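# Load aluminum blank into vise, sort parts and blanks

## Task

Set one plain gray aluminum blank on the vise's two low parallel bars while the vise is open, either in the orientation the infeed blanks start in or flipped over. Its long side must be pressed against the fixed jaw (the end block without hoses) and its short end against the work stop (the short rod between the jaws). Every finished part must lie flat in the black outfeed tray with its pocket facing up. Every other blank, aluminum or brass, must sit completely on the infeed plate (the plate with short pins), not stacked on another and not resting on the pins, in its starting orientation or flipped. Any finished part or blank left somewhere else means failure, and anything that stays in place only because the robot is holding it at the end does not count.

## Robot and tools

Robot: two 7-joint xArm-style arms, left_arm and right_arm, each ending in a two-finger parallel gripper. Their base links sit at (+0.029, +0.407, 0) m for left_arm and (+0.050, -0.267, 0) m for right_arm, both turned almost not at all about z.

Scene frame: origin on the table surface midway between the arms, +x out across the table, +z up, and left_arm on the +y side. The arm names are labels, not image sides. Gripper frame: fingers extend along the gripper's +z, and they open and close along its y. The reported end_effector_position is the spot between the pads when closed, roughly 2 cm short of the fingertips; closing pushes the tips about 10 mm farther along +z.

execute_actions(actions): actions is a list of actions; each action is a table of 1 to 15 rows, one row per 1/30 s control step, and a short table repeats its final row until 15 steps are used. Each row is a single list of 14 numbers, all in [-1, 1], covering both arms even if one is idle: left dx, dy, dz, rx, ry, rz, opening, then right dx, dy, dz, rx, ry, rz, opening. dx to rz are an offset, not a pose: they are expressed in that gripper's own axes and measured from its pose when the action began (for a call's first action, the last pose a result reported). Rows do not add up; each is from that same start. Scale: 1.0 equals 0.6 m of translation or 180 degrees; rx, ry, rz form a single rotation vector. Opening is absolute: +1 fully open (0.084 m), -1 closed. An empty list just returns state and images. Each step, the commanded pose is clipped to within 70 mm and 16 degrees of the measured pose, and position wins over orientation when both cannot be met, so large offsets need several actions.

move(target, speed, blocking): target is one 14-number row in the same layout and scale, an offset in each gripper's axes from the pose in the latest result that shows one. Each gripper follows a straight line to its goal; both paths finish together, lasting 0.5 to 10 s (cut off at 10 s). speed is the path top speed in m/s, 0.002 to 0.5, default 0.25; rotation is capped at twice that value in rad/s. Openings are sent at the start. Paths ignore obstacles and the other arm, grippers may lag, stray or overshoot the speed near full reach, and contact is harder at higher speed or with a target set deeper past the surface. blocking=false returns after 0.5 s while motion continues; other motion calls are refused until a result shows the move finished, so use wait(0) or stop first. Result adds a move: line with the ending (done, off_target, moving, held, fault), active limits (paced = sent pose was clipped; held = a check blocked steps, after which the arm may jump faster than speed), and each gripper's distance to its goal. If only one arm is named, the other finished fine.

wait(seconds): 0 to 10; the arms keep their last command and a running move continues. stop(): brakes a running move; needs room, and the fingers keep moving. zoom_image(camera, region): camera is cam_high, cam_left_wrist or cam_right_wrist; region is [x0, y0, x1, y1] in pixels of that camera's last image, top-left origin, at most 504 by 504. read_manual(section): only "licences". finished_scene(scene): give the current scene's number; it ends the scene irreversibly and reports success, so the goal must already hold and stay stable.

Results: the state line gives each gripper's position (m), quaternion wxyz and velocities (m/s, rad/s) in the scene frame; printed positions drift more at long reach. grip_measured is the actual finger opening on the command scale; to keep hold, command something clearly lower (lower squeezes harder, about 24 N per pad max, up to about 6 cm wide objects). Hand target lines show where the controller is currently steering. A pose unreachable line means a clearance check altered or blocked that arm's command.

Cameras, all 896x504: cam_high is fixed above the far side of the table near (1.04, 0.18, 0.72); cam_left_wrist and cam_right_wrist ride on the grippers. Calibration data (K, distortion, T_world_to_cam) is supplied but may be slightly off; results list cameras whose values change.

Holding still: for an idle arm, send the offset back to where it should be in the first call of a reply and zeros afterward, always with its desired opening. While you think, the simulation keeps running and the robot holds the last command, so avoid leaving a load held mid-air longer than needed.

Avoid: dropping or flinging parts, knocking anything off the table, slamming or pressing hard into fixtures, and arms touching each other. Brief disturbances may tug held parts or nudge loose ones, so grip firmly and recheck. Joint load limits (N m): waist 45.5, shoulder 45.5, upper arm roll 27.3, elbow 27.3, forearm roll 27.3, wrist pitch 18.2, wrist roll 18.2, including held weight; reaching one triggers a torque fault that backs the joint off, freezes the arm for 10 s and drops the rest of the call. Motors heat while loaded: a MOTOR HOT warning from 65 °C, and at 80 °C the arm brakes until cool (OVER-TEMPERATURE FAULT). Elbows stop just short of straight. Smooth, efficient motion is preferred.

Each tool is called after "Call:" as name(argument=value, ...) on one line, values as JSON.

## Session

Call:
execute_actions(actions=[])

Scene clock: 0.00 s.
left_arm: end_effector_position=(+0.3338, +0.5058, +0.3922) grip_measured=+1.00 end_effector_quat_wxyz=(-0.130, +0.799, +0.212, -0.547) end_effector_velocity=(-0.000, -0.000, +0.000) end_effector_angular_velocity=(-0.001, +0.001, -0.001) | right_arm: end_effector_position=(+0.3807, -0.1586, +0.3281) grip_measured=+1.00 end_effector_quat_wxyz=(-0.063, +0.991, +0.085, -0.085) end_effector_velocity=(-0.000, -0.000, -0.000) end_effector_angular_velocity=(+0.000, +0.000, +0.000)
Joint positions: left_arm=[ 0.234  0.435 -0.122  1.902  0.268  2.653 -0.261  0.084] | right_arm=[ 0.287 -0.316 -0.066  1.1    0.128  1.568  0.047  0.084]
Joint velocities: left_arm=[-0.    -0.    -0.    -0.    -0.     0.     0.001  0.   ] | right_arm=[-0.    -0.     0.    -0.001  0.     0.    -0.001  0.   ]
Motor temperatures (°C, as the motors report them): left_arm=[27 27 28 32 31 34 31] | right_arm=[27 27 32 34 32 32 30]
Hand target (left_arm): +0.334, +0.506, +0.392; -0.130, +0.799, +0.212, -0.547
Hand target (right_arm): +0.381, -0.159, +0.328; -0.063, +0.991, +0.085, -0.085
camera_calibration (this result's frames):
cam_left_wrist: T_world_to_cam=[[0.193552, -0.882126, -0.429408, 0.579884], [-0.306728, -0.470152, 0.827572, 0.0829179], [-0.931909, -0.028467, -0.361572, 0.597838], [0, 0, 0, 1]] pos_world=[0.470326, 0.567534, 0.396548]
cam_right_wrist: T_world_to_cam=[[0.131629, -0.980146, -0.14828, -0.118627], [-0.971468, -0.157314, 0.177489, 0.351022], [-0.197292, 0.120686, -0.972888, 0.545791], [0, 0, 0, 1]] pos_world=[0.464302, -0.126921, 0.451101]

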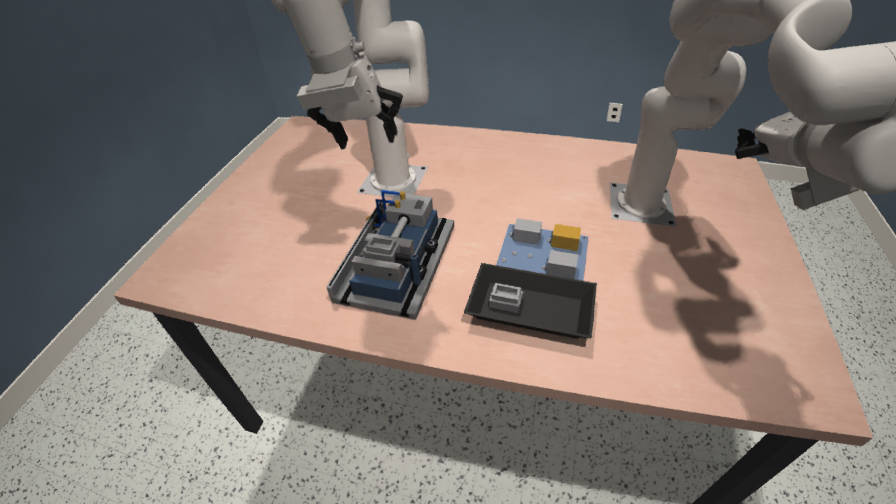

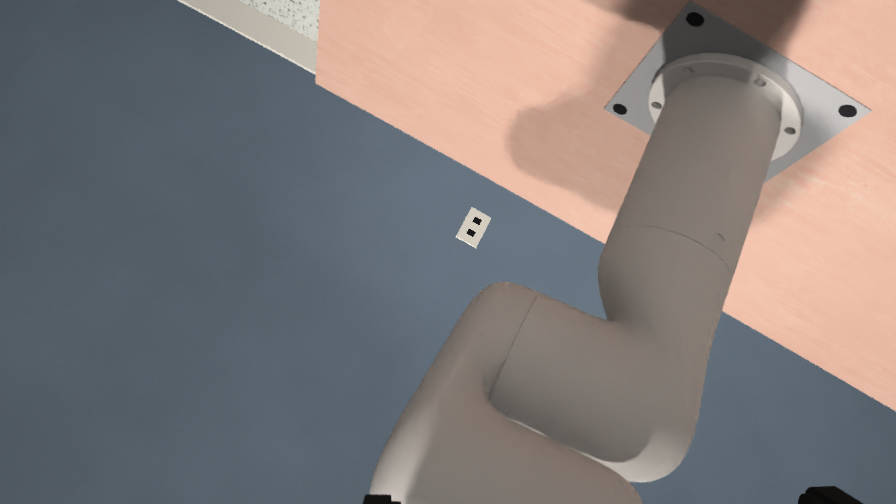

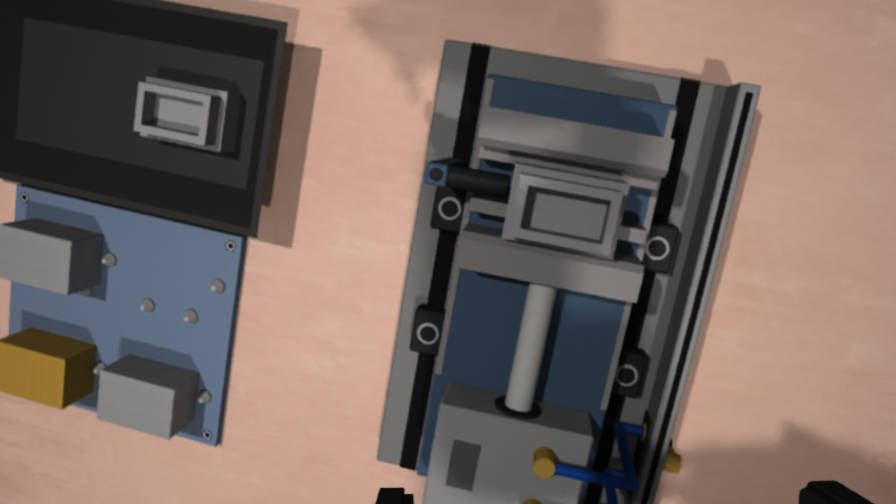

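Call:
move(target=[0,0,0,0,0,0,1,0.082,-0.08,0.2,0.0143,0.0764,0.576,1], speed=0.5)

Scene clock: 8.90 s.
left_arm: end_effector_position=(+0.3338, +0.5058, +0.3922) grip_measured=+1.00 end_effector_quat_wxyz=(-0.130, +0.799, +0.212, -0.547) end_effector_velocity=(+0.000, +0.000, -0.000) end_effector_angular_velocity=(-0.000, -0.001, +0.000) | right_arm: end_effector_position=(+0.3992, -0.0900, +0.2097) grip_measured=+1.00 end_effector_quat_wxyz=(+0.000, +0.680, -0.733, +0.000) end_effector_velocity=(-0.001, +0.000, -0.001) end_effector_angular_velocity=(-0.004, +0.003, -0.003)
Joint positions: left_arm=[ 0.234  0.435 -0.122  1.902  0.268  2.653 -0.261  0.084] | right_arm=[ 0.121 -0.259  0.324  0.807  0.093  1.056  2.036  0.084]
Joint velocities: left_arm=[ 0.     0.     0.     0.001 -0.    -0.     0.     0.   ] | right_arm=[ 0.001  0.002  0.002  0.    -0.003  0.002  0.007  0.   ]
Motor temperatures (°C, as the motors report them): left_arm=[27 28 28 33 31 34 31] | right_arm=[27 27 32 36 32 32 30]
Hand target (left_arm): +0.334, +0.506, +0.392; -0.130, +0.799, +0.212, -0.547
Hand target (right_arm): +0.399, -0.090, +0.209; +0.001, +0.680, -0.733, +0.000
Off the commanded pose (left_arm): 0.000 m, 0 deg.
Off the commanded pose (right_arm): 0.000 m, 0 deg.
move: done
camera_calibration (this result's frames):
cam_left_wrist: T_world_to_cam=[[0.193552, -0.882126, -0.429408, 0.579884], [-0.306729, -0.470152, 0.827572, 0.0829179], [-0.931909, -0.0284668, -0.361572, 0.597838], [0, 0, 0, 1]] pos_world=[0.470326, 0.567534, 0.396548]
cam_right_wrist: T_world_to_cam=[[-0.994968, 0.0993396, -0.0130679, 0.447217], [0.0991347, 0.994953, 0.0154939, 0.111075], [0.0145411, 0.0141204, -0.999795, 0.337466], [0, 0, 0, 1]] pos_world=[0.429048, -0.159706, 0.34152]

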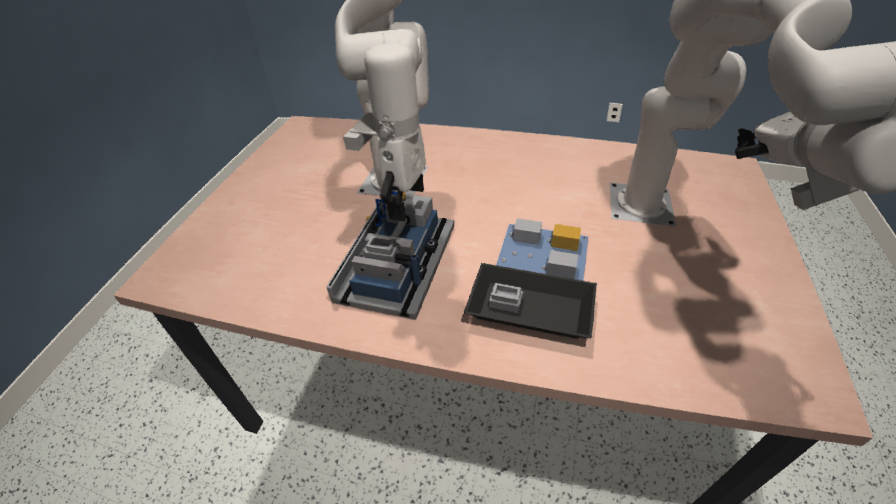

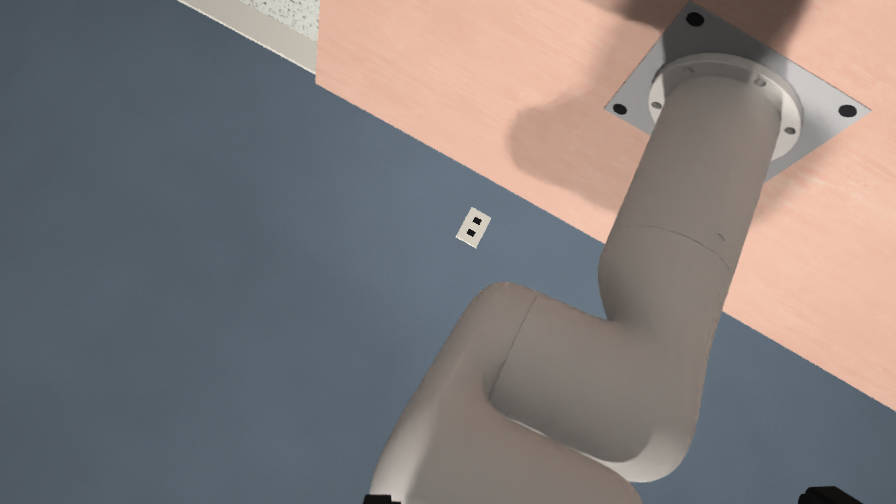

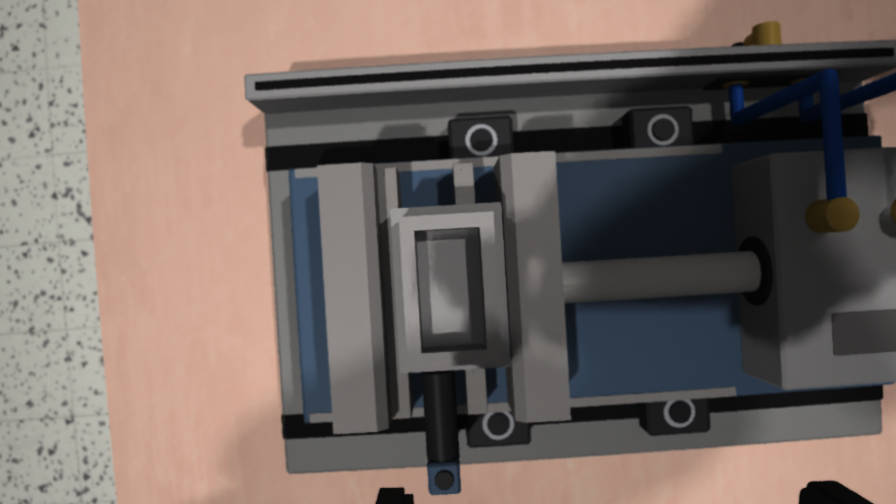

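Call:
move(target=[0,0,0,0,0,0,1,0.094,-0.055,0.12,0,0,-0.018,0.5], speed=0.2)

Call:
zoom_image(camera="cam_high", region=[330, 200, 440, 290])

Scene clock: 13.30 s.
left_arm: end_effector_position=(+0.3338, +0.5058, +0.3922) grip_measured=+1.00 end_effector_quat_wxyz=(-0.130, +0.799, +0.212, -0.547) end_effector_velocity=(+0.000, -0.000, +0.000) end_effector_angular_velocity=(-0.002, -0.000, -0.002) | right_arm: end_effector_position=(+0.4280, -0.1487, +0.1382) grip_measured=+0.49 end_effector_quat_wxyz=(+0.000, +0.701, -0.714, +0.001) end_effector_velocity=(-0.001, -0.002, -0.003) end_effector_angular_velocity=(-0.001, +0.005, -0.002)
Joint positions: left_arm=[ 0.234  0.435 -0.122  1.902  0.268  2.653 -0.261  0.084] | right_arm=[ 0.051 -0.13   0.247  0.702  0.041  0.828  1.86   0.065]
Joint velocities: left_arm=[-0.    -0.    -0.001  0.    -0.     0.     0.001 -0.   ] | right_arm=[-0.003  0.004 -0.002 -0.004 -0.    -0.003 -0.003 -0.   ]
Motor temperatures (°C, as the motors report them): left_arm=[27 28 28 33 31 34 31] | right_arm=[27 27 32 36 32 32 30]
Hand target (left_arm): +0.334, +0.506, +0.392; -0.130, +0.799, +0.212, -0.547
Hand target (right_arm): +0.428, -0.149, +0.138; +0.001, +0.700, -0.714, +0.000
Off the commanded pose (left_arm): 0.000 m, 0 deg.
Off the commanded pose (right_arm): 0.000 m, 0 deg.
move: done
camera_calibration (this result's frames):
cam_left_wrist: T_world_to_cam=[[0.193552, -0.882126, -0.429407, 0.579884], [-0.306729, -0.470152, 0.827572, 0.0829179], [-0.931909, -0.0284669, -0.361572, 0.597838], [0, 0, 0, 1]] pos_world=[0.470326, 0.567534, 0.396548]
cam_right_wrist: T_world_to_cam=[[-0.998989, 0.0426025, -0.014349, 0.474195], [0.0423884, 0.99899, 0.0149071, 0.192722], [0.0149695, 0.0142838, -0.999786, 0.266222], [0, 0, 0, 1]] pos_world=[0.461561, -0.216532, 0.270096]

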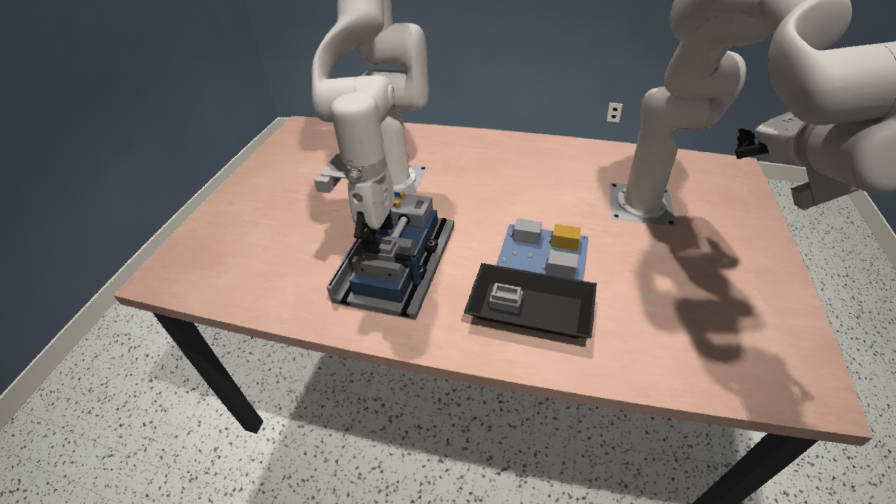

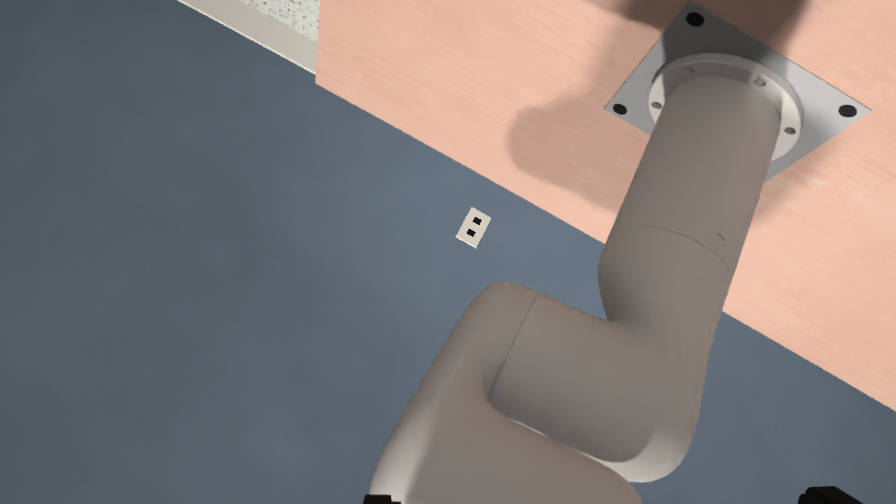

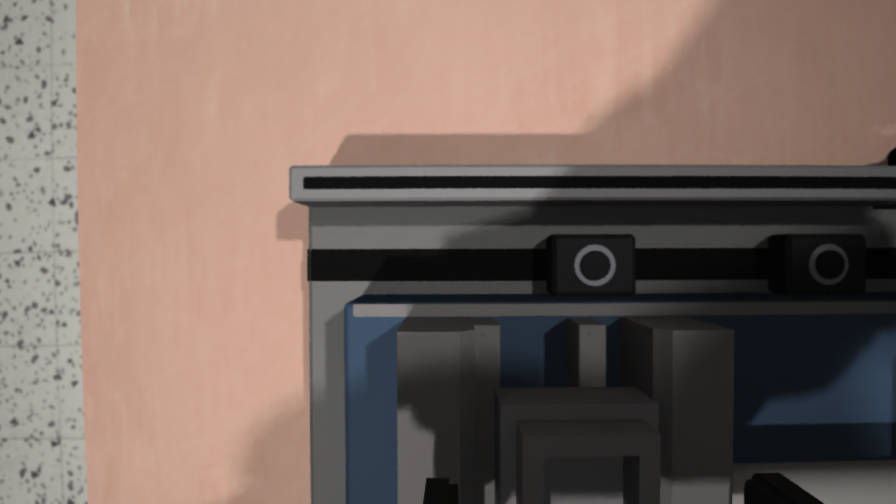

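Region (330, 200, 440, 290) of cam_high's 896x504 image, scaled by 4.582, with more detail than that image has; it fills the top 412 rows of this view, and the rest is white.

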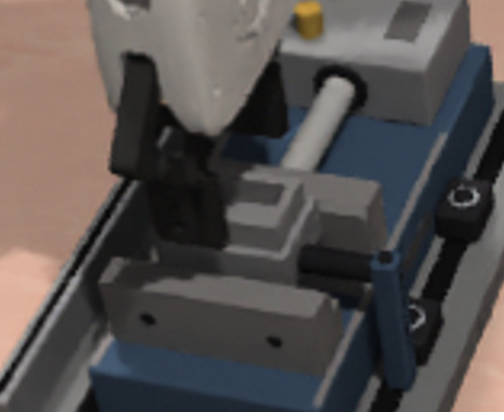

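Call:
move(target=[0,0,0,0,0,0,1,-0.004,0.001,0.028,0,0,0,0.3], speed=0.06)

Call:
execute_actions(actions=[[[0,0,0,0,0,0,1,0,0,0,0,0,0,0.2],[0,0,0,0,0,0,1,0,0,0,0,0,0,0.12],[0,0,0,0,0,0,1,0,0,0,0,0,0,0.05],[0,0,0,0,0,0,1,0,0,0,0,0,0,0],[0,0,0,0,0,0,1,0,0,0,0,0,0,-0.05],[0,0,0,0,0,0,1,0,0,0,0,0,0,-0.1],[0,0,0,0,0,0,1,0,0,0,0,0,0,-0.15],[0,0,0,0,0,0,1,0,0,0,0,0,0,-0.2],[0,0,0,0,0,0,1,0,0,0,0,0,0,-0.3],[0,0,0,0,0,0,1,0,0,0,0,0,0,-0.45],[0,0,0,0,0,0,1,0,0,0,0,0,0,-0.7]]])

Call:
zoom_image(camera="cam_high", region=[330, 200, 440, 290])

Scene clock: 21.03 s.
left_arm: end_effector_position=(+0.3338, +0.5058, +0.3922) grip_measured=+1.00 end_effector_quat_wxyz=(-0.130, +0.799, +0.212, -0.547) end_effector_velocity=(-0.000, +0.000, +0.000) end_effector_angular_velocity=(+0.001, +0.000, +0.001) | right_arm: end_effector_position=(+0.4276, -0.1464, +0.1215) grip_measured=+0.29 end_effector_quat_wxyz=(+0.000, +0.701, -0.714, +0.001) end_effector_velocity=(+0.002, +0.000, +0.001) end_effector_angular_velocity=(+0.001, -0.005, -0.000)
Joint positions: left_arm=[ 0.234  0.435 -0.122  1.902  0.268  2.653 -0.261  0.084] | right_arm=[ 0.053 -0.095  0.253  0.682  0.032  0.774  1.874  0.056]
Joint velocities: left_arm=[-0.    -0.     0.001  0.001 -0.     0.001 -0.001 -0.   ] | right_arm=[-0.     0.    -0.     0.002 -0.001 -0.004  0.001 -0.   ]
Motor temperatures (°C, as the motors report them): left_arm=[27 28 28 34 31 34 31] | right_arm=[27 27 32 37 32 32 30]
Hand target (left_arm): +0.334, +0.506, +0.392; -0.130, +0.799, +0.212, -0.547
Hand target (right_arm): +0.427, -0.146, +0.121; +0.000, +0.701, -0.714, +0.001
Off the commanded pose (left_arm): 0.000 m, 0 deg.
Off the commanded pose (right_arm): 0.000 m, 0 deg.
move: done
camera_calibration (this result's frames):
cam_left_wrist: T_world_to_cam=[[0.193552, -0.882126, -0.429407, 0.579884], [-0.306729, -0.470152, 0.827572, 0.0829177], [-0.931909, -0.0284668, -0.361572, 0.597838], [0, 0, 0, 1]] pos_world=[0.470326, 0.567534, 0.396548]
cam_right_wrist: T_world_to_cam=[[-0.998981, 0.0426938, -0.0146395, 0.473442], [0.0424755, 0.998986, 0.0149139, 0.190603], [0.0152614, 0.0142769, -0.999782, 0.249431], [0, 0, 0, 1]] pos_world=[0.461057, -0.214184, 0.253465]

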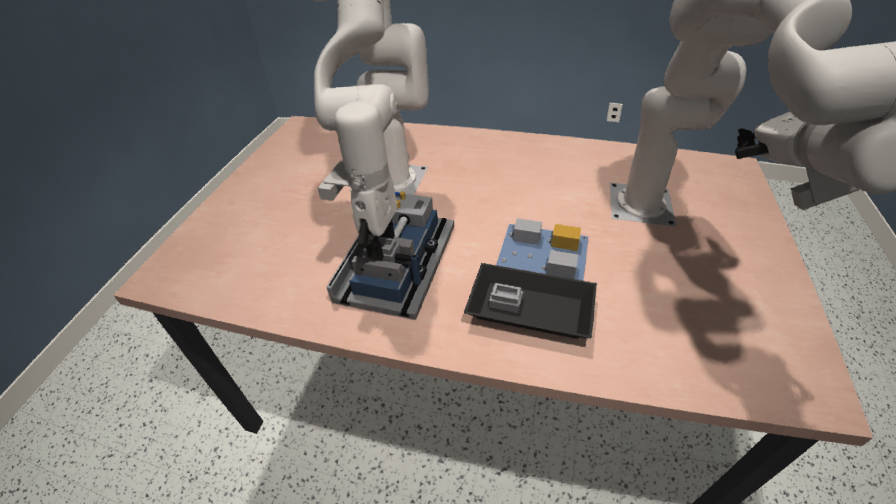

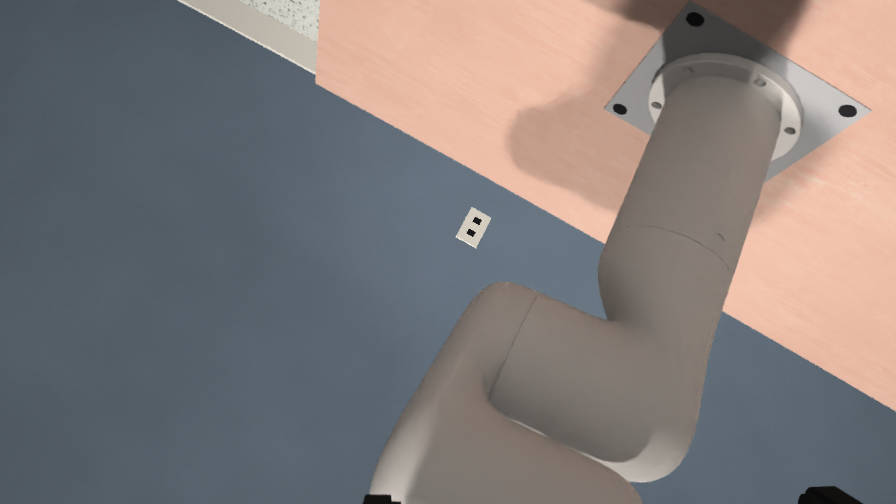

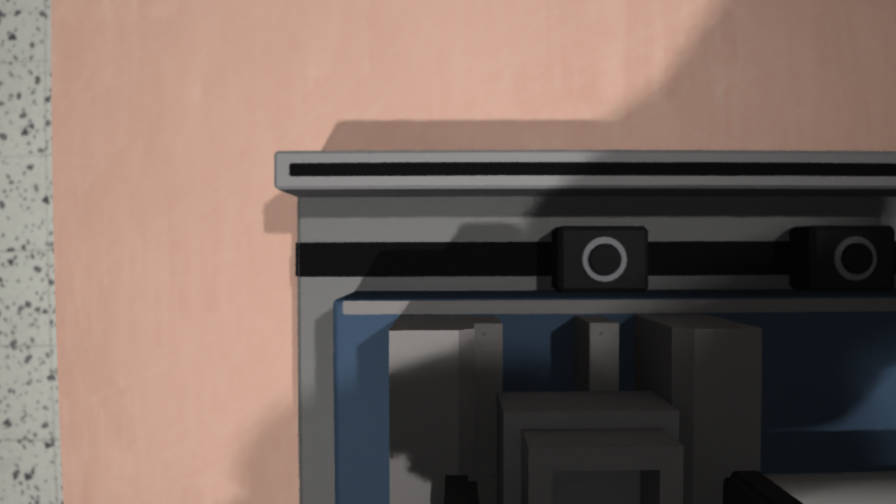

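Scene clock: 21.53 s.
left_arm: end_effector_position=(+0.3338, +0.5058, +0.3922) grip_measured=+1.00 end_effector_quat_wxyz=(-0.130, +0.799, +0.212, -0.547) end_effector_velocity=(-0.000, +0.000, -0.000) end_effector_angular_velocity=(+0.001, +0.001, +0.001) | right_arm: end_effector_position=(+0.4284, -0.1464, +0.1222) grip_measured=-0.15 end_effector_quat_wxyz=(-0.001, +0.700, -0.714, +0.002) end_effector_velocity=(-0.000, +0.001, -0.000) end_effector_angular_velocity=(+0.000, +0.000, +0.001)
Joint positions: left_arm=[ 0.234  0.435 -0.122  1.902  0.268  2.653 -0.261  0.084] | right_arm=[ 0.053 -0.096  0.253  0.683  0.032  0.773  1.874  0.038]
Joint velocities: left_arm=[ 0.     0.     0.001 -0.001 -0.    -0.    -0.001 -0.   ] | right_arm=[ 0.002  0.001 -0.    -0.    -0.    -0.001  0.001  0.   ]
Motor temperatures (°C, as the motors report them): left_arm=[27 28 28 34 31 34 31] | right_arm=[27 27 32 37 32 32 30]
Hand target (left_arm): +0.334, +0.506, +0.392; -0.130, +0.799, +0.212, -0.547
Hand target (right_arm): +0.428, -0.146, +0.122; +0.000, +0.701, -0.714, +0.001
Off the commanded pose (left_arm): 0.000 m, 0 deg.
Off the commanded pose (right_arm): 0.001 m, 0 deg.
camera_calibration (this result's frames):
cam_left_wrist: T_world_to_cam=[[0.193552, -0.882126, -0.429407, 0.579884], [-0.306729, -0.470152, 0.827572, 0.0829175], [-0.931909, -0.0284669, -0.361572, 0.597838], [0, 0, 0, 1]] pos_world=[0.470326, 0.567534, 0.396548]
cam_right_wrist: T_world_to_cam=[[-0.998916, 0.0433165, -0.0170404, 0.474681], [0.043052, 0.998951, 0.0155896, 0.190269], [0.0176979, 0.0148391, -0.999733, 0.249139], [0, 0, 0, 1]] pos_world=[0.461565, -0.214328, 0.254196]

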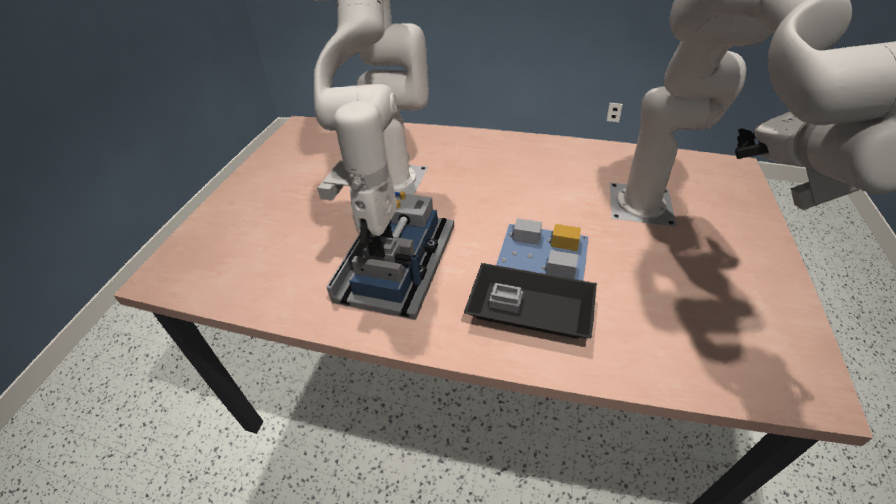

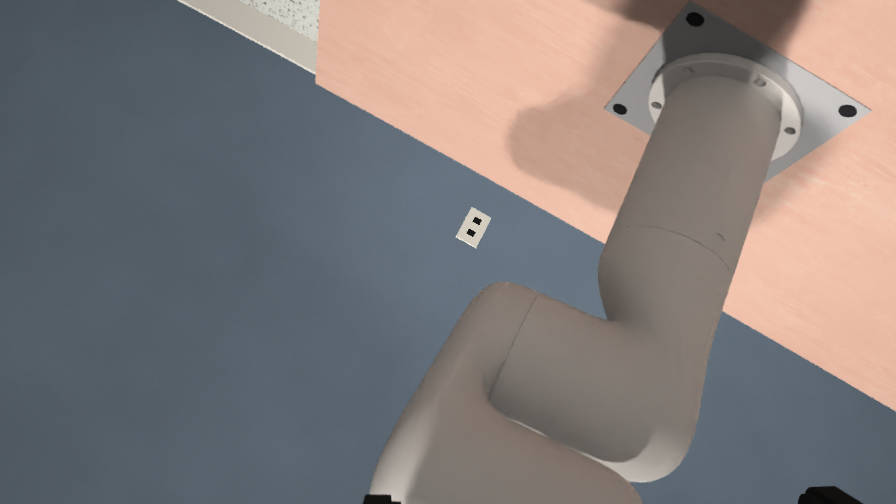

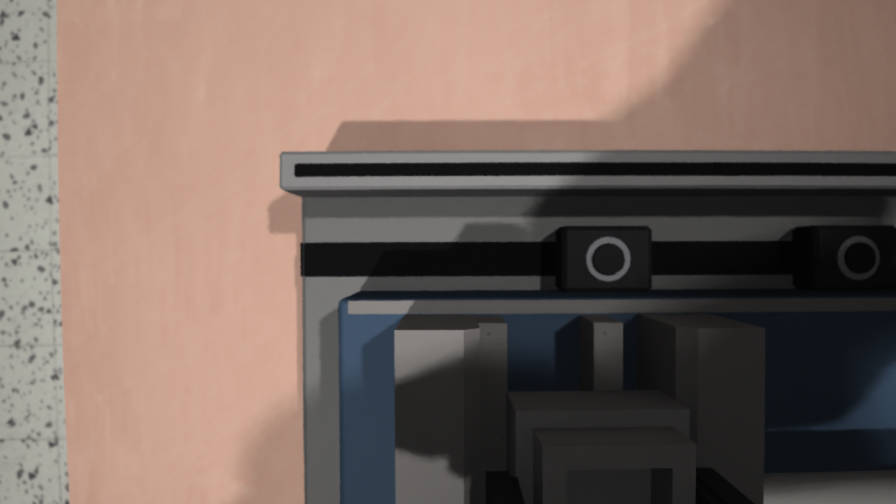

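Region (330, 200, 440, 290) of cam_high's 896x504 image, scaled by 4.582, with more detail than that image has; it fills the top 412 rows of this view, and the rest is white.

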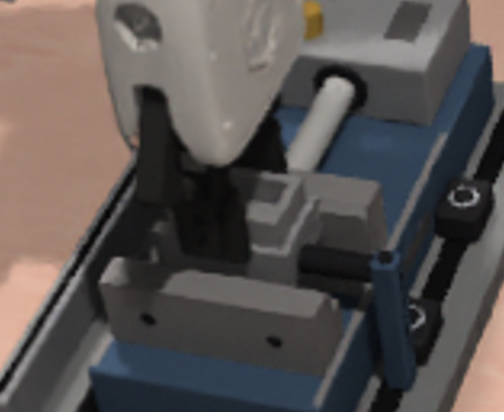

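Call:
move(target=[0,0,0,0,0,0,1,0,0,-0.11,0,0,0,-0.8], speed=0.1)

Call:
zoom_image(camera="cam_high", region=[330, 170, 430, 260])

Scene clock: 25.03 s.
left_arm: end_effector_position=(+0.3338, +0.5058, +0.3922) grip_measured=+1.00 end_effector_quat_wxyz=(-0.130, +0.799, +0.212, -0.547) end_effector_velocity=(-0.000, +0.000, -0.000) end_effector_angular_velocity=(-0.000, +0.000, +0.000) | right_arm: end_effector_position=(+0.4279, -0.1463, +0.1876) grip_measured=-0.16 end_effector_quat_wxyz=(-0.001, +0.700, -0.714, +0.001) end_effector_velocity=(+0.000, -0.000, +0.001) end_effector_angular_velocity=(+0.000, +0.000, -0.000)
Joint positions: left_arm=[ 0.234  0.435 -0.122  1.902  0.268  2.653 -0.261  0.084] | right_arm=[ 0.054 -0.209  0.242  0.78   0.058  0.982  1.851  0.037]
Joint velocities: left_arm=[ 0.    -0.     0.    -0.     0.    -0.     0.001 -0.   ] | right_arm=[-0.    -0.001 -0.001  0.004  0.     0.004 -0.001  0.   ]
Motor temperatures (°C, as the motors report them): left_arm=[27 28 28 34 31 34 31] | right_arm=[27 27 32 37 32 32 30]
Hand target (left_arm): +0.334, +0.506, +0.392; -0.130, +0.799, +0.212, -0.547
Hand target (right_arm): +0.428, -0.146, +0.188; -0.001, +0.700, -0.714, +0.001
Off the commanded pose (left_arm): 0.000 m, 0 deg.
Off the commanded pose (right_arm): 0.001 m, 0 deg.
move: done
camera_calibration (this result's frames):
cam_left_wrist: T_world_to_cam=[[0.193552, -0.882127, -0.429407, 0.579884], [-0.306729, -0.470151, 0.827572, 0.0829174], [-0.931909, -0.0284667, -0.361572, 0.597838], [0, 0, 0, 1]] pos_world=[0.470326, 0.567534, 0.396548]
cam_right_wrist: T_world_to_cam=[[-0.998951, 0.0430381, -0.0156535, 0.474972], [0.0427945, 0.998962, 0.0155797, 0.189259], [0.0163078, 0.0148935, -0.999756, 0.315134], [0, 0, 0, 1]] pos_world=[0.461236, -0.214198, 0.319543]

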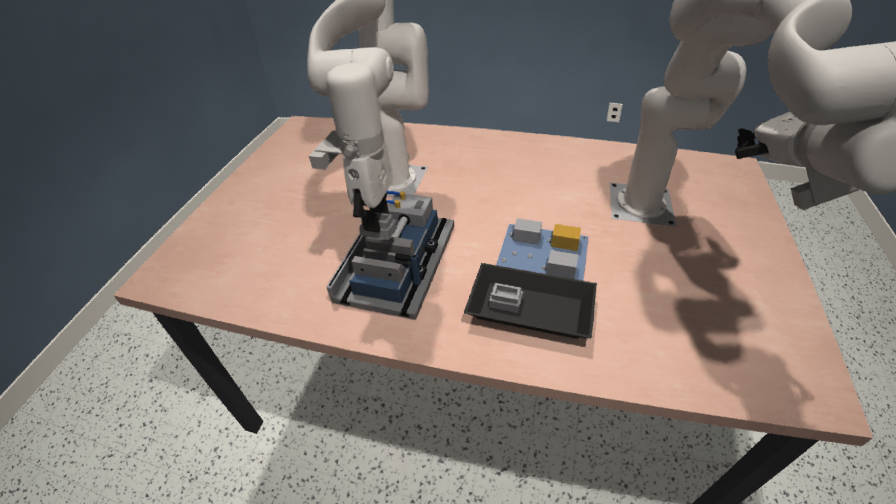

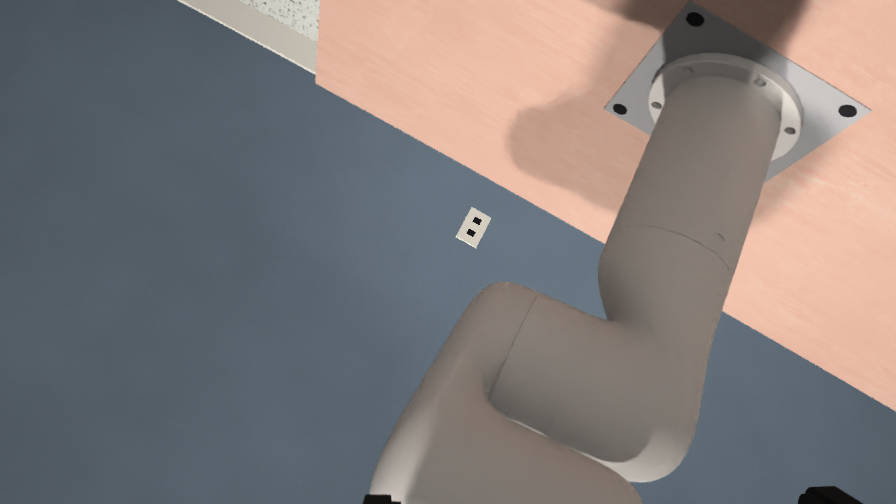

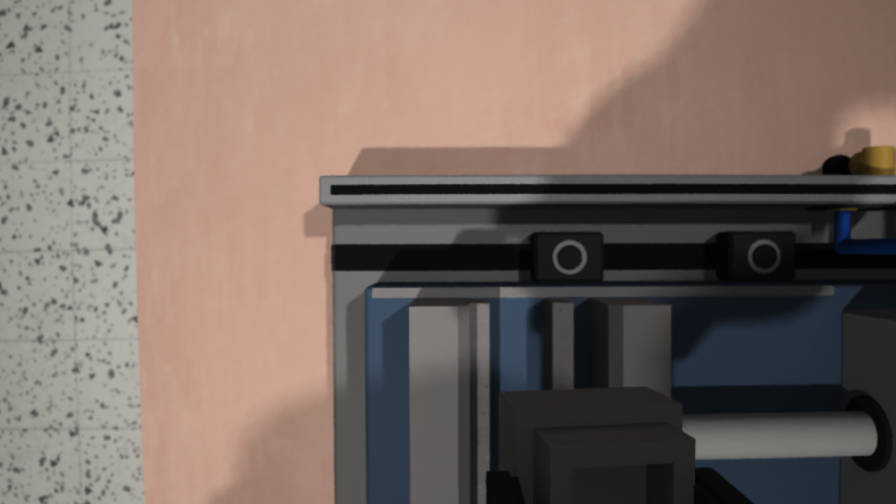

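Region (330, 170, 430, 260) of cam_high's 896x504 image, scaled by 5.040, with more detail than that image has; it fills the top 454 rows of this view, and the rest is white.

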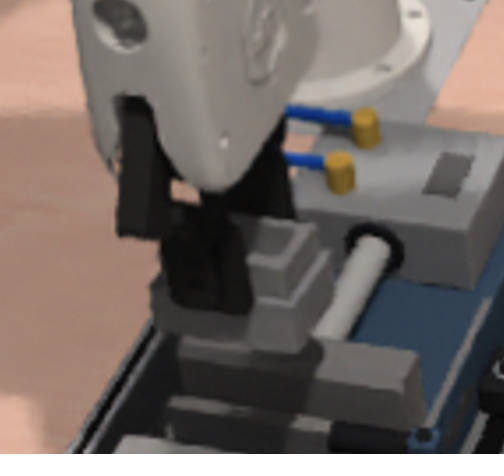

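Call:
move(target=[0,0,0,0,0,0,1,-0.585,-0.03,0.06,0,0,0,-0.8], speed=0.2)

Scene clock: 32.13 s.
left_arm: end_effector_position=(+0.3338, +0.5058, +0.3922) grip_measured=+1.00 end_effector_quat_wxyz=(-0.130, +0.799, +0.212, -0.547) end_effector_velocity=(+0.000, -0.001, +0.000) end_effector_angular_velocity=(-0.001, +0.000, -0.002) | right_arm: end_effector_position=(+0.4526, +0.2041, +0.1512) grip_measured=-0.16 end_effector_quat_wxyz=(-0.001, +0.700, -0.714, +0.000) end_effector_velocity=(-0.005, +0.004, -0.001) end_effector_angular_velocity=(-0.001, +0.005, +0.011)
Joint positions: left_arm=[ 0.234  0.435 -0.122  1.902  0.268  2.653 -0.261  0.084] | right_arm=[ 0.511  0.617  0.472  1.685 -0.296  1.138  2.625  0.037]
Joint velocities: left_arm=[-0.002  0.    -0.     0.    -0.     0.     0.    -0.   ] | right_arm=[ 0.008  0.006  0.004  0.006 -0.001  0.006 -0.     0.   ]
Motor temperatures (°C, as the motors report them): left_arm=[27 28 28 34 31 34 31] | right_arm=[27 27 32 37 32 32 30]
Hand target (left_arm): +0.334, +0.506, +0.392; -0.130, +0.799, +0.212, -0.547
Hand target (right_arm): +0.452, +0.205, +0.151; -0.000, +0.701, -0.714, +0.000
Off the commanded pose (left_arm): 0.000 m, 0 deg.
Off the commanded pose (right_arm): 0.000 m, 0 deg.
move: done
camera_calibration (this result's frames):
cam_left_wrist: T_world_to_cam=[[0.193552, -0.882127, -0.429407, 0.579884], [-0.306729, -0.470152, 0.827572, 0.0829175], [-0.931909, -0.0284668, -0.361572, 0.597838], [0, 0, 0, 1]] pos_world=[0.470326, 0.567534, 0.396548]
cam_right_wrist: T_world_to_cam=[[-0.998943, 0.0434943, -0.0148985, 0.483759], [0.04325, 0.998931, 0.0163422, -0.161556], [0.0155934, 0.0156805, -0.999755, 0.27332], [0, 0, 0, 1]] pos_world=[0.485972, 0.136057, 0.283101]

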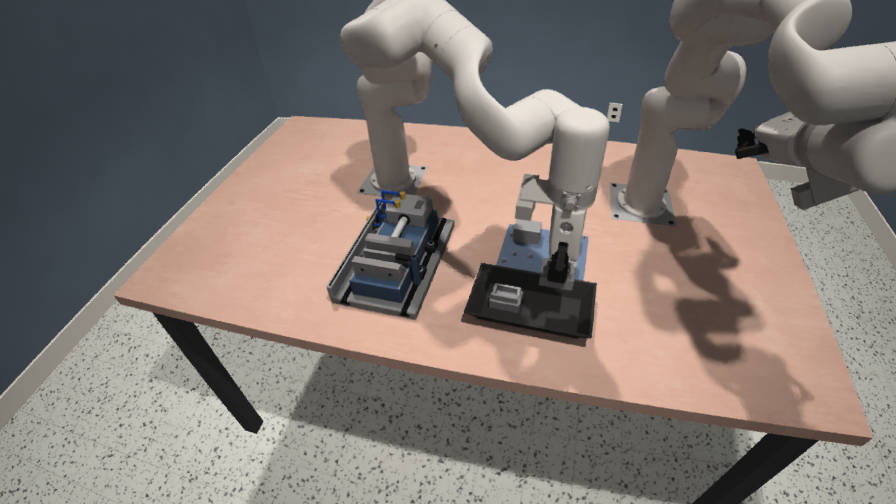

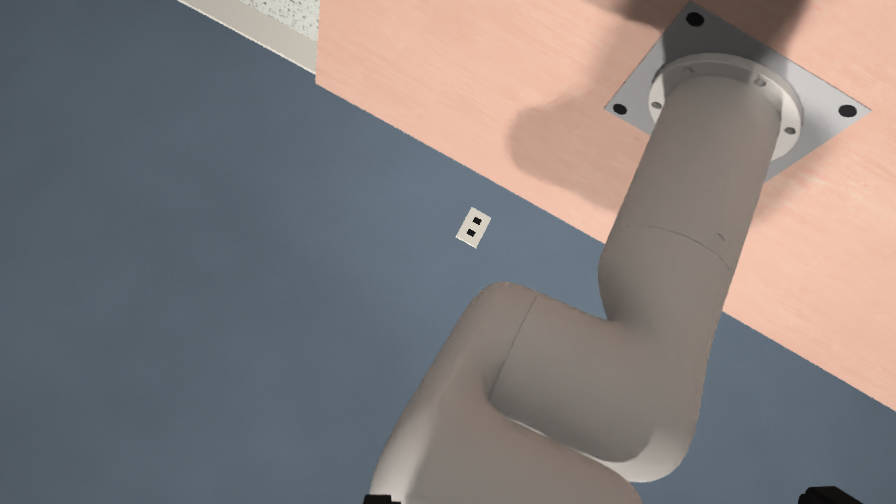

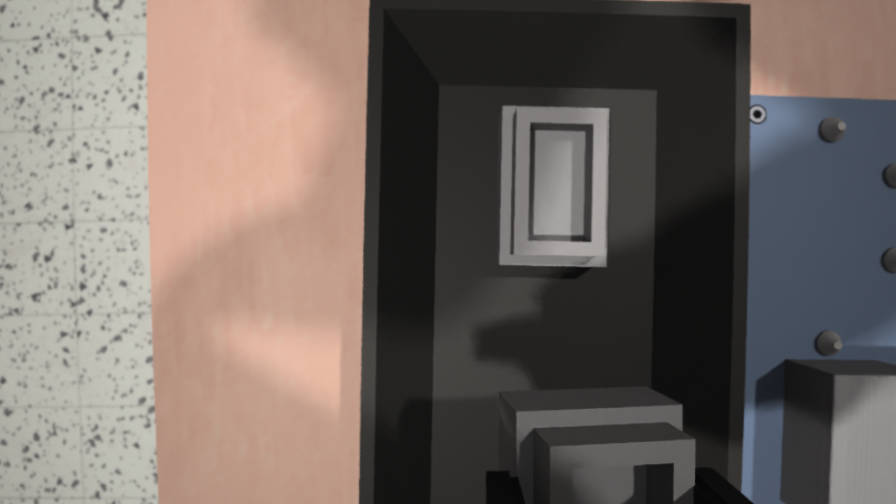

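Call:
move(target=[0,0,0,0,0,0,1,0.01,0.01,0.15,0,0,0.008,-0.8], speed=0.12)

Call:
move(target=[0,0,0,0,0,0,1,0,0,0.013,0,0,0,-0.8], speed=0.02)

Scene clock: 37.50 s.
left_arm: end_effector_position=(+0.3338, +0.5058, +0.3922) grip_measured=+1.00 end_effector_quat_wxyz=(-0.130, +0.799, +0.212, -0.547) end_effector_velocity=(+0.000, -0.000, -0.000) end_effector_angular_velocity=(-0.001, -0.000, -0.002) | right_arm: end_effector_position=(+0.4468, +0.1984, +0.0619) grip_measured=-0.16 end_effector_quat_wxyz=(-0.001, +0.691, -0.723, +0.001) end_effector_velocity=(-0.002, -0.004, -0.007) end_effector_angular_velocity=(-0.012, +0.010, -0.001)
Joint positions: left_arm=[ 0.234  0.435 -0.122  1.902  0.268  2.653 -0.261  0.084] | right_arm=[ 0.518  0.702  0.434  1.554 -0.348  0.927  2.689  0.037]
Joint velocities: left_arm=[-0.     0.    -0.001  0.     0.    -0.     0.001 -0.   ] | right_arm=[-0.001  0.007 -0.002 -0.008 -0.001  0.001  0.001 -0.   ]
Motor temperatures (°C, as the motors report them): left_arm=[27 28 28 34 31 34 31] | right_arm=[27 28 32 38 32 32 30]
Hand target (left_arm): +0.334, +0.506, +0.392; -0.130, +0.799, +0.212, -0.547
Hand target (right_arm): +0.447, +0.198, +0.061; -0.001, +0.691, -0.723, +0.001
Off the commanded pose (left_arm): 0.000 m, 0 deg.
Off the commanded pose (right_arm): 0.001 m, 0 deg.
move: done
camera_calibration (this result's frames):
cam_left_wrist: T_world_to_cam=[[0.193552, -0.882126, -0.429407, 0.579884], [-0.306729, -0.470152, 0.827572, 0.0829175], [-0.931909, -0.0284669, -0.361572, 0.597838], [0, 0, 0, 1]] pos_world=[0.470326, 0.567534, 0.396548]
cam_right_wrist: T_world_to_cam=[[-0.997511, 0.0687078, -0.0158479, 0.471362], [0.0684333, 0.997506, 0.0172541, -0.165152], [0.0169939, 0.0161266, -0.999726, 0.183471], [0, 0, 0, 1]] pos_world=[0.478373, 0.129395, 0.19374]

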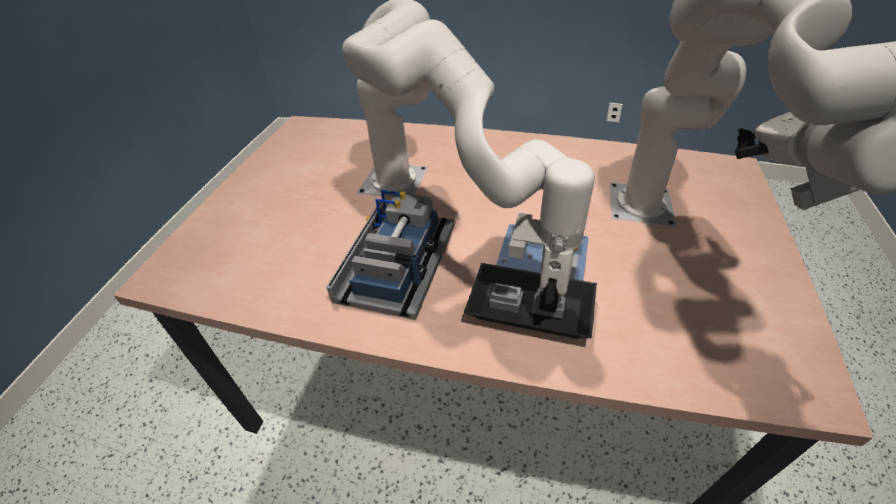

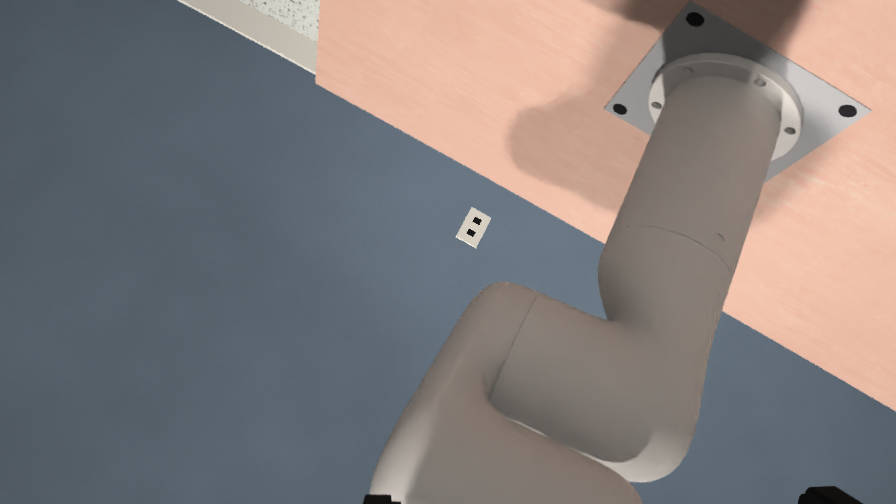

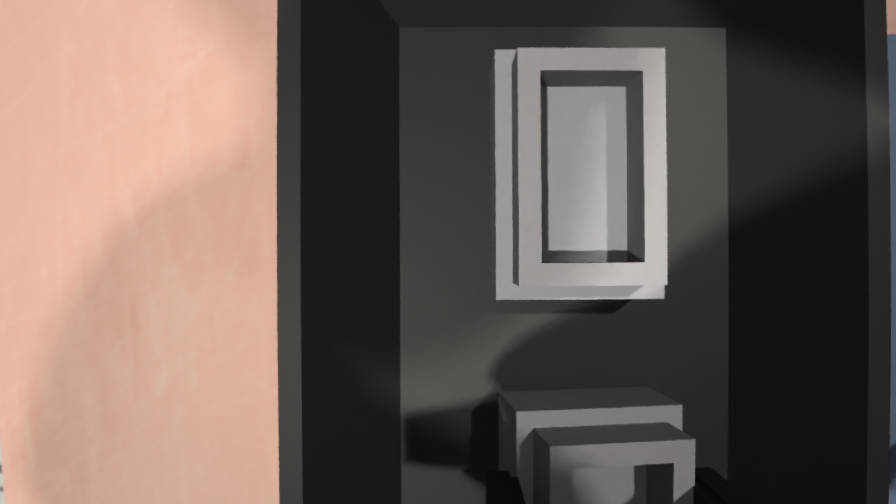

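Scene clock: 38.23 s.
left_arm: end_effector_position=(+0.3338, +0.5058, +0.3922) grip_measured=+1.00 end_effector_quat_wxyz=(-0.130, +0.799, +0.212, -0.547) end_effector_velocity=(+0.000, -0.001, +0.000) end_effector_angular_velocity=(-0.000, -0.000, -0.002) | right_arm: end_effector_position=(+0.4489, +0.1989, +0.0564) grip_measured=-0.17 end_effector_quat_wxyz=(-0.004, +0.691, -0.723, +0.001) end_effector_velocity=(-0.002, -0.001, -0.002) end_effector_angular_velocity=(-0.004, +0.003, +0.001)
Joint positions: left_arm=[ 0.234  0.435 -0.122  1.902  0.268  2.653 -0.261  0.084] | right_arm=[ 0.52   0.713  0.429  1.554 -0.354  0.911  2.692  0.036]
Joint velocities: left_arm=[-0.001 -0.    -0.001  0.001  0.     0.     0.    -0.   ] | right_arm=[ 0.001  0.001  0.    -0.002 -0.001  0.002  0.001  0.   ]
Motor temperatures (°C, as the motors report them): left_arm=[27 28 28 34 31 34 31] | right_arm=[27 28 32 38 32 32 30]
Hand target (left_arm): +0.334, +0.506, +0.392; -0.130, +0.799, +0.212, -0.547
Hand target (right_arm): +0.447, +0.198, +0.054; -0.001, +0.691, -0.723, +0.001
Off the commanded pose (left_arm): 0.000 m, 0 deg.
Off the commanded pose (right_arm): 0.003 m, 0 deg.
move: done
camera_calibration (this result's frames):
cam_left_wrist: T_world_to_cam=[[0.193553, -0.882126, -0.429407, 0.579884], [-0.306729, -0.470152, 0.827571, 0.0829179], [-0.931909, -0.028467, -0.361573, 0.597838], [0, 0, 0, 1]] pos_world=[0.470326, 0.567534, 0.396548]
cam_right_wrist: T_world_to_cam=[[-0.99732, 0.0703552, -0.0200928, 0.473149], [0.0699304, 0.997328, 0.021117, -0.166625], [0.0215248, 0.0196553, -0.999575, 0.175191], [0, 0, 0, 1]] pos_world=[0.479762, 0.129448, 0.188142]

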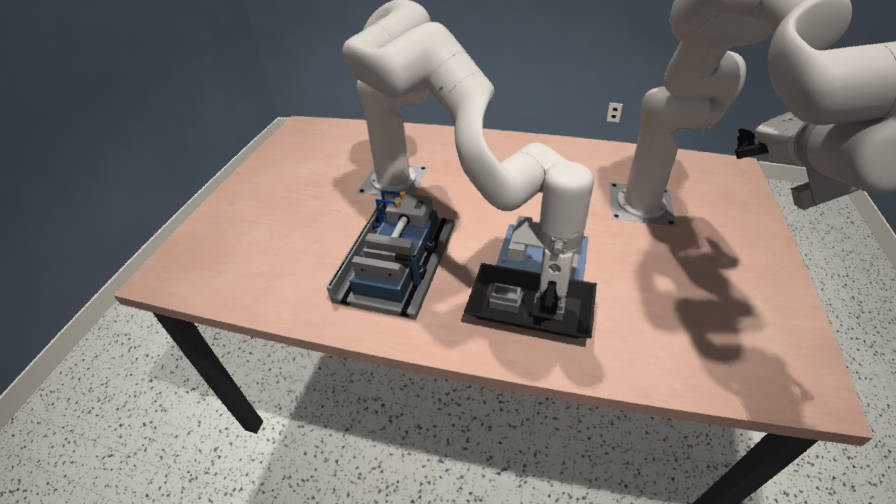

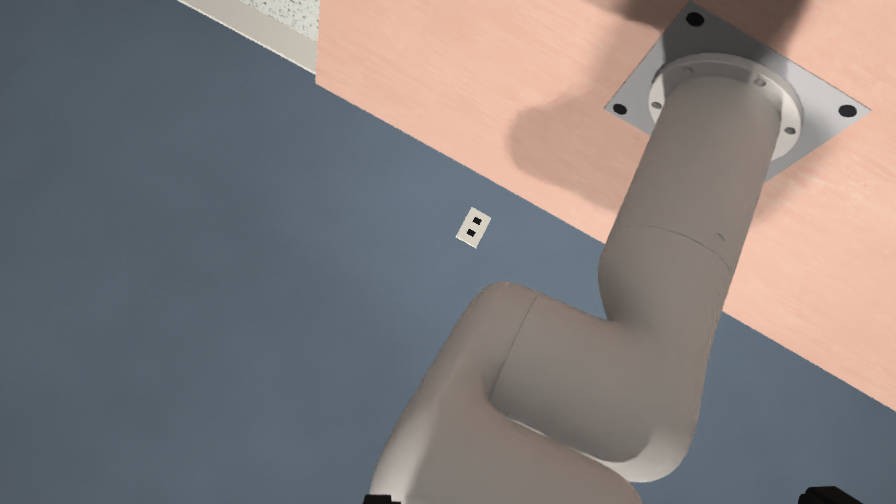

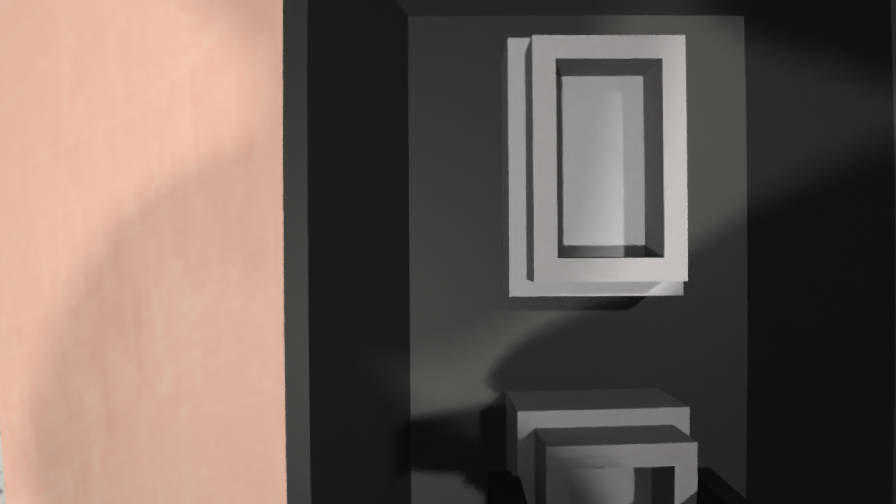

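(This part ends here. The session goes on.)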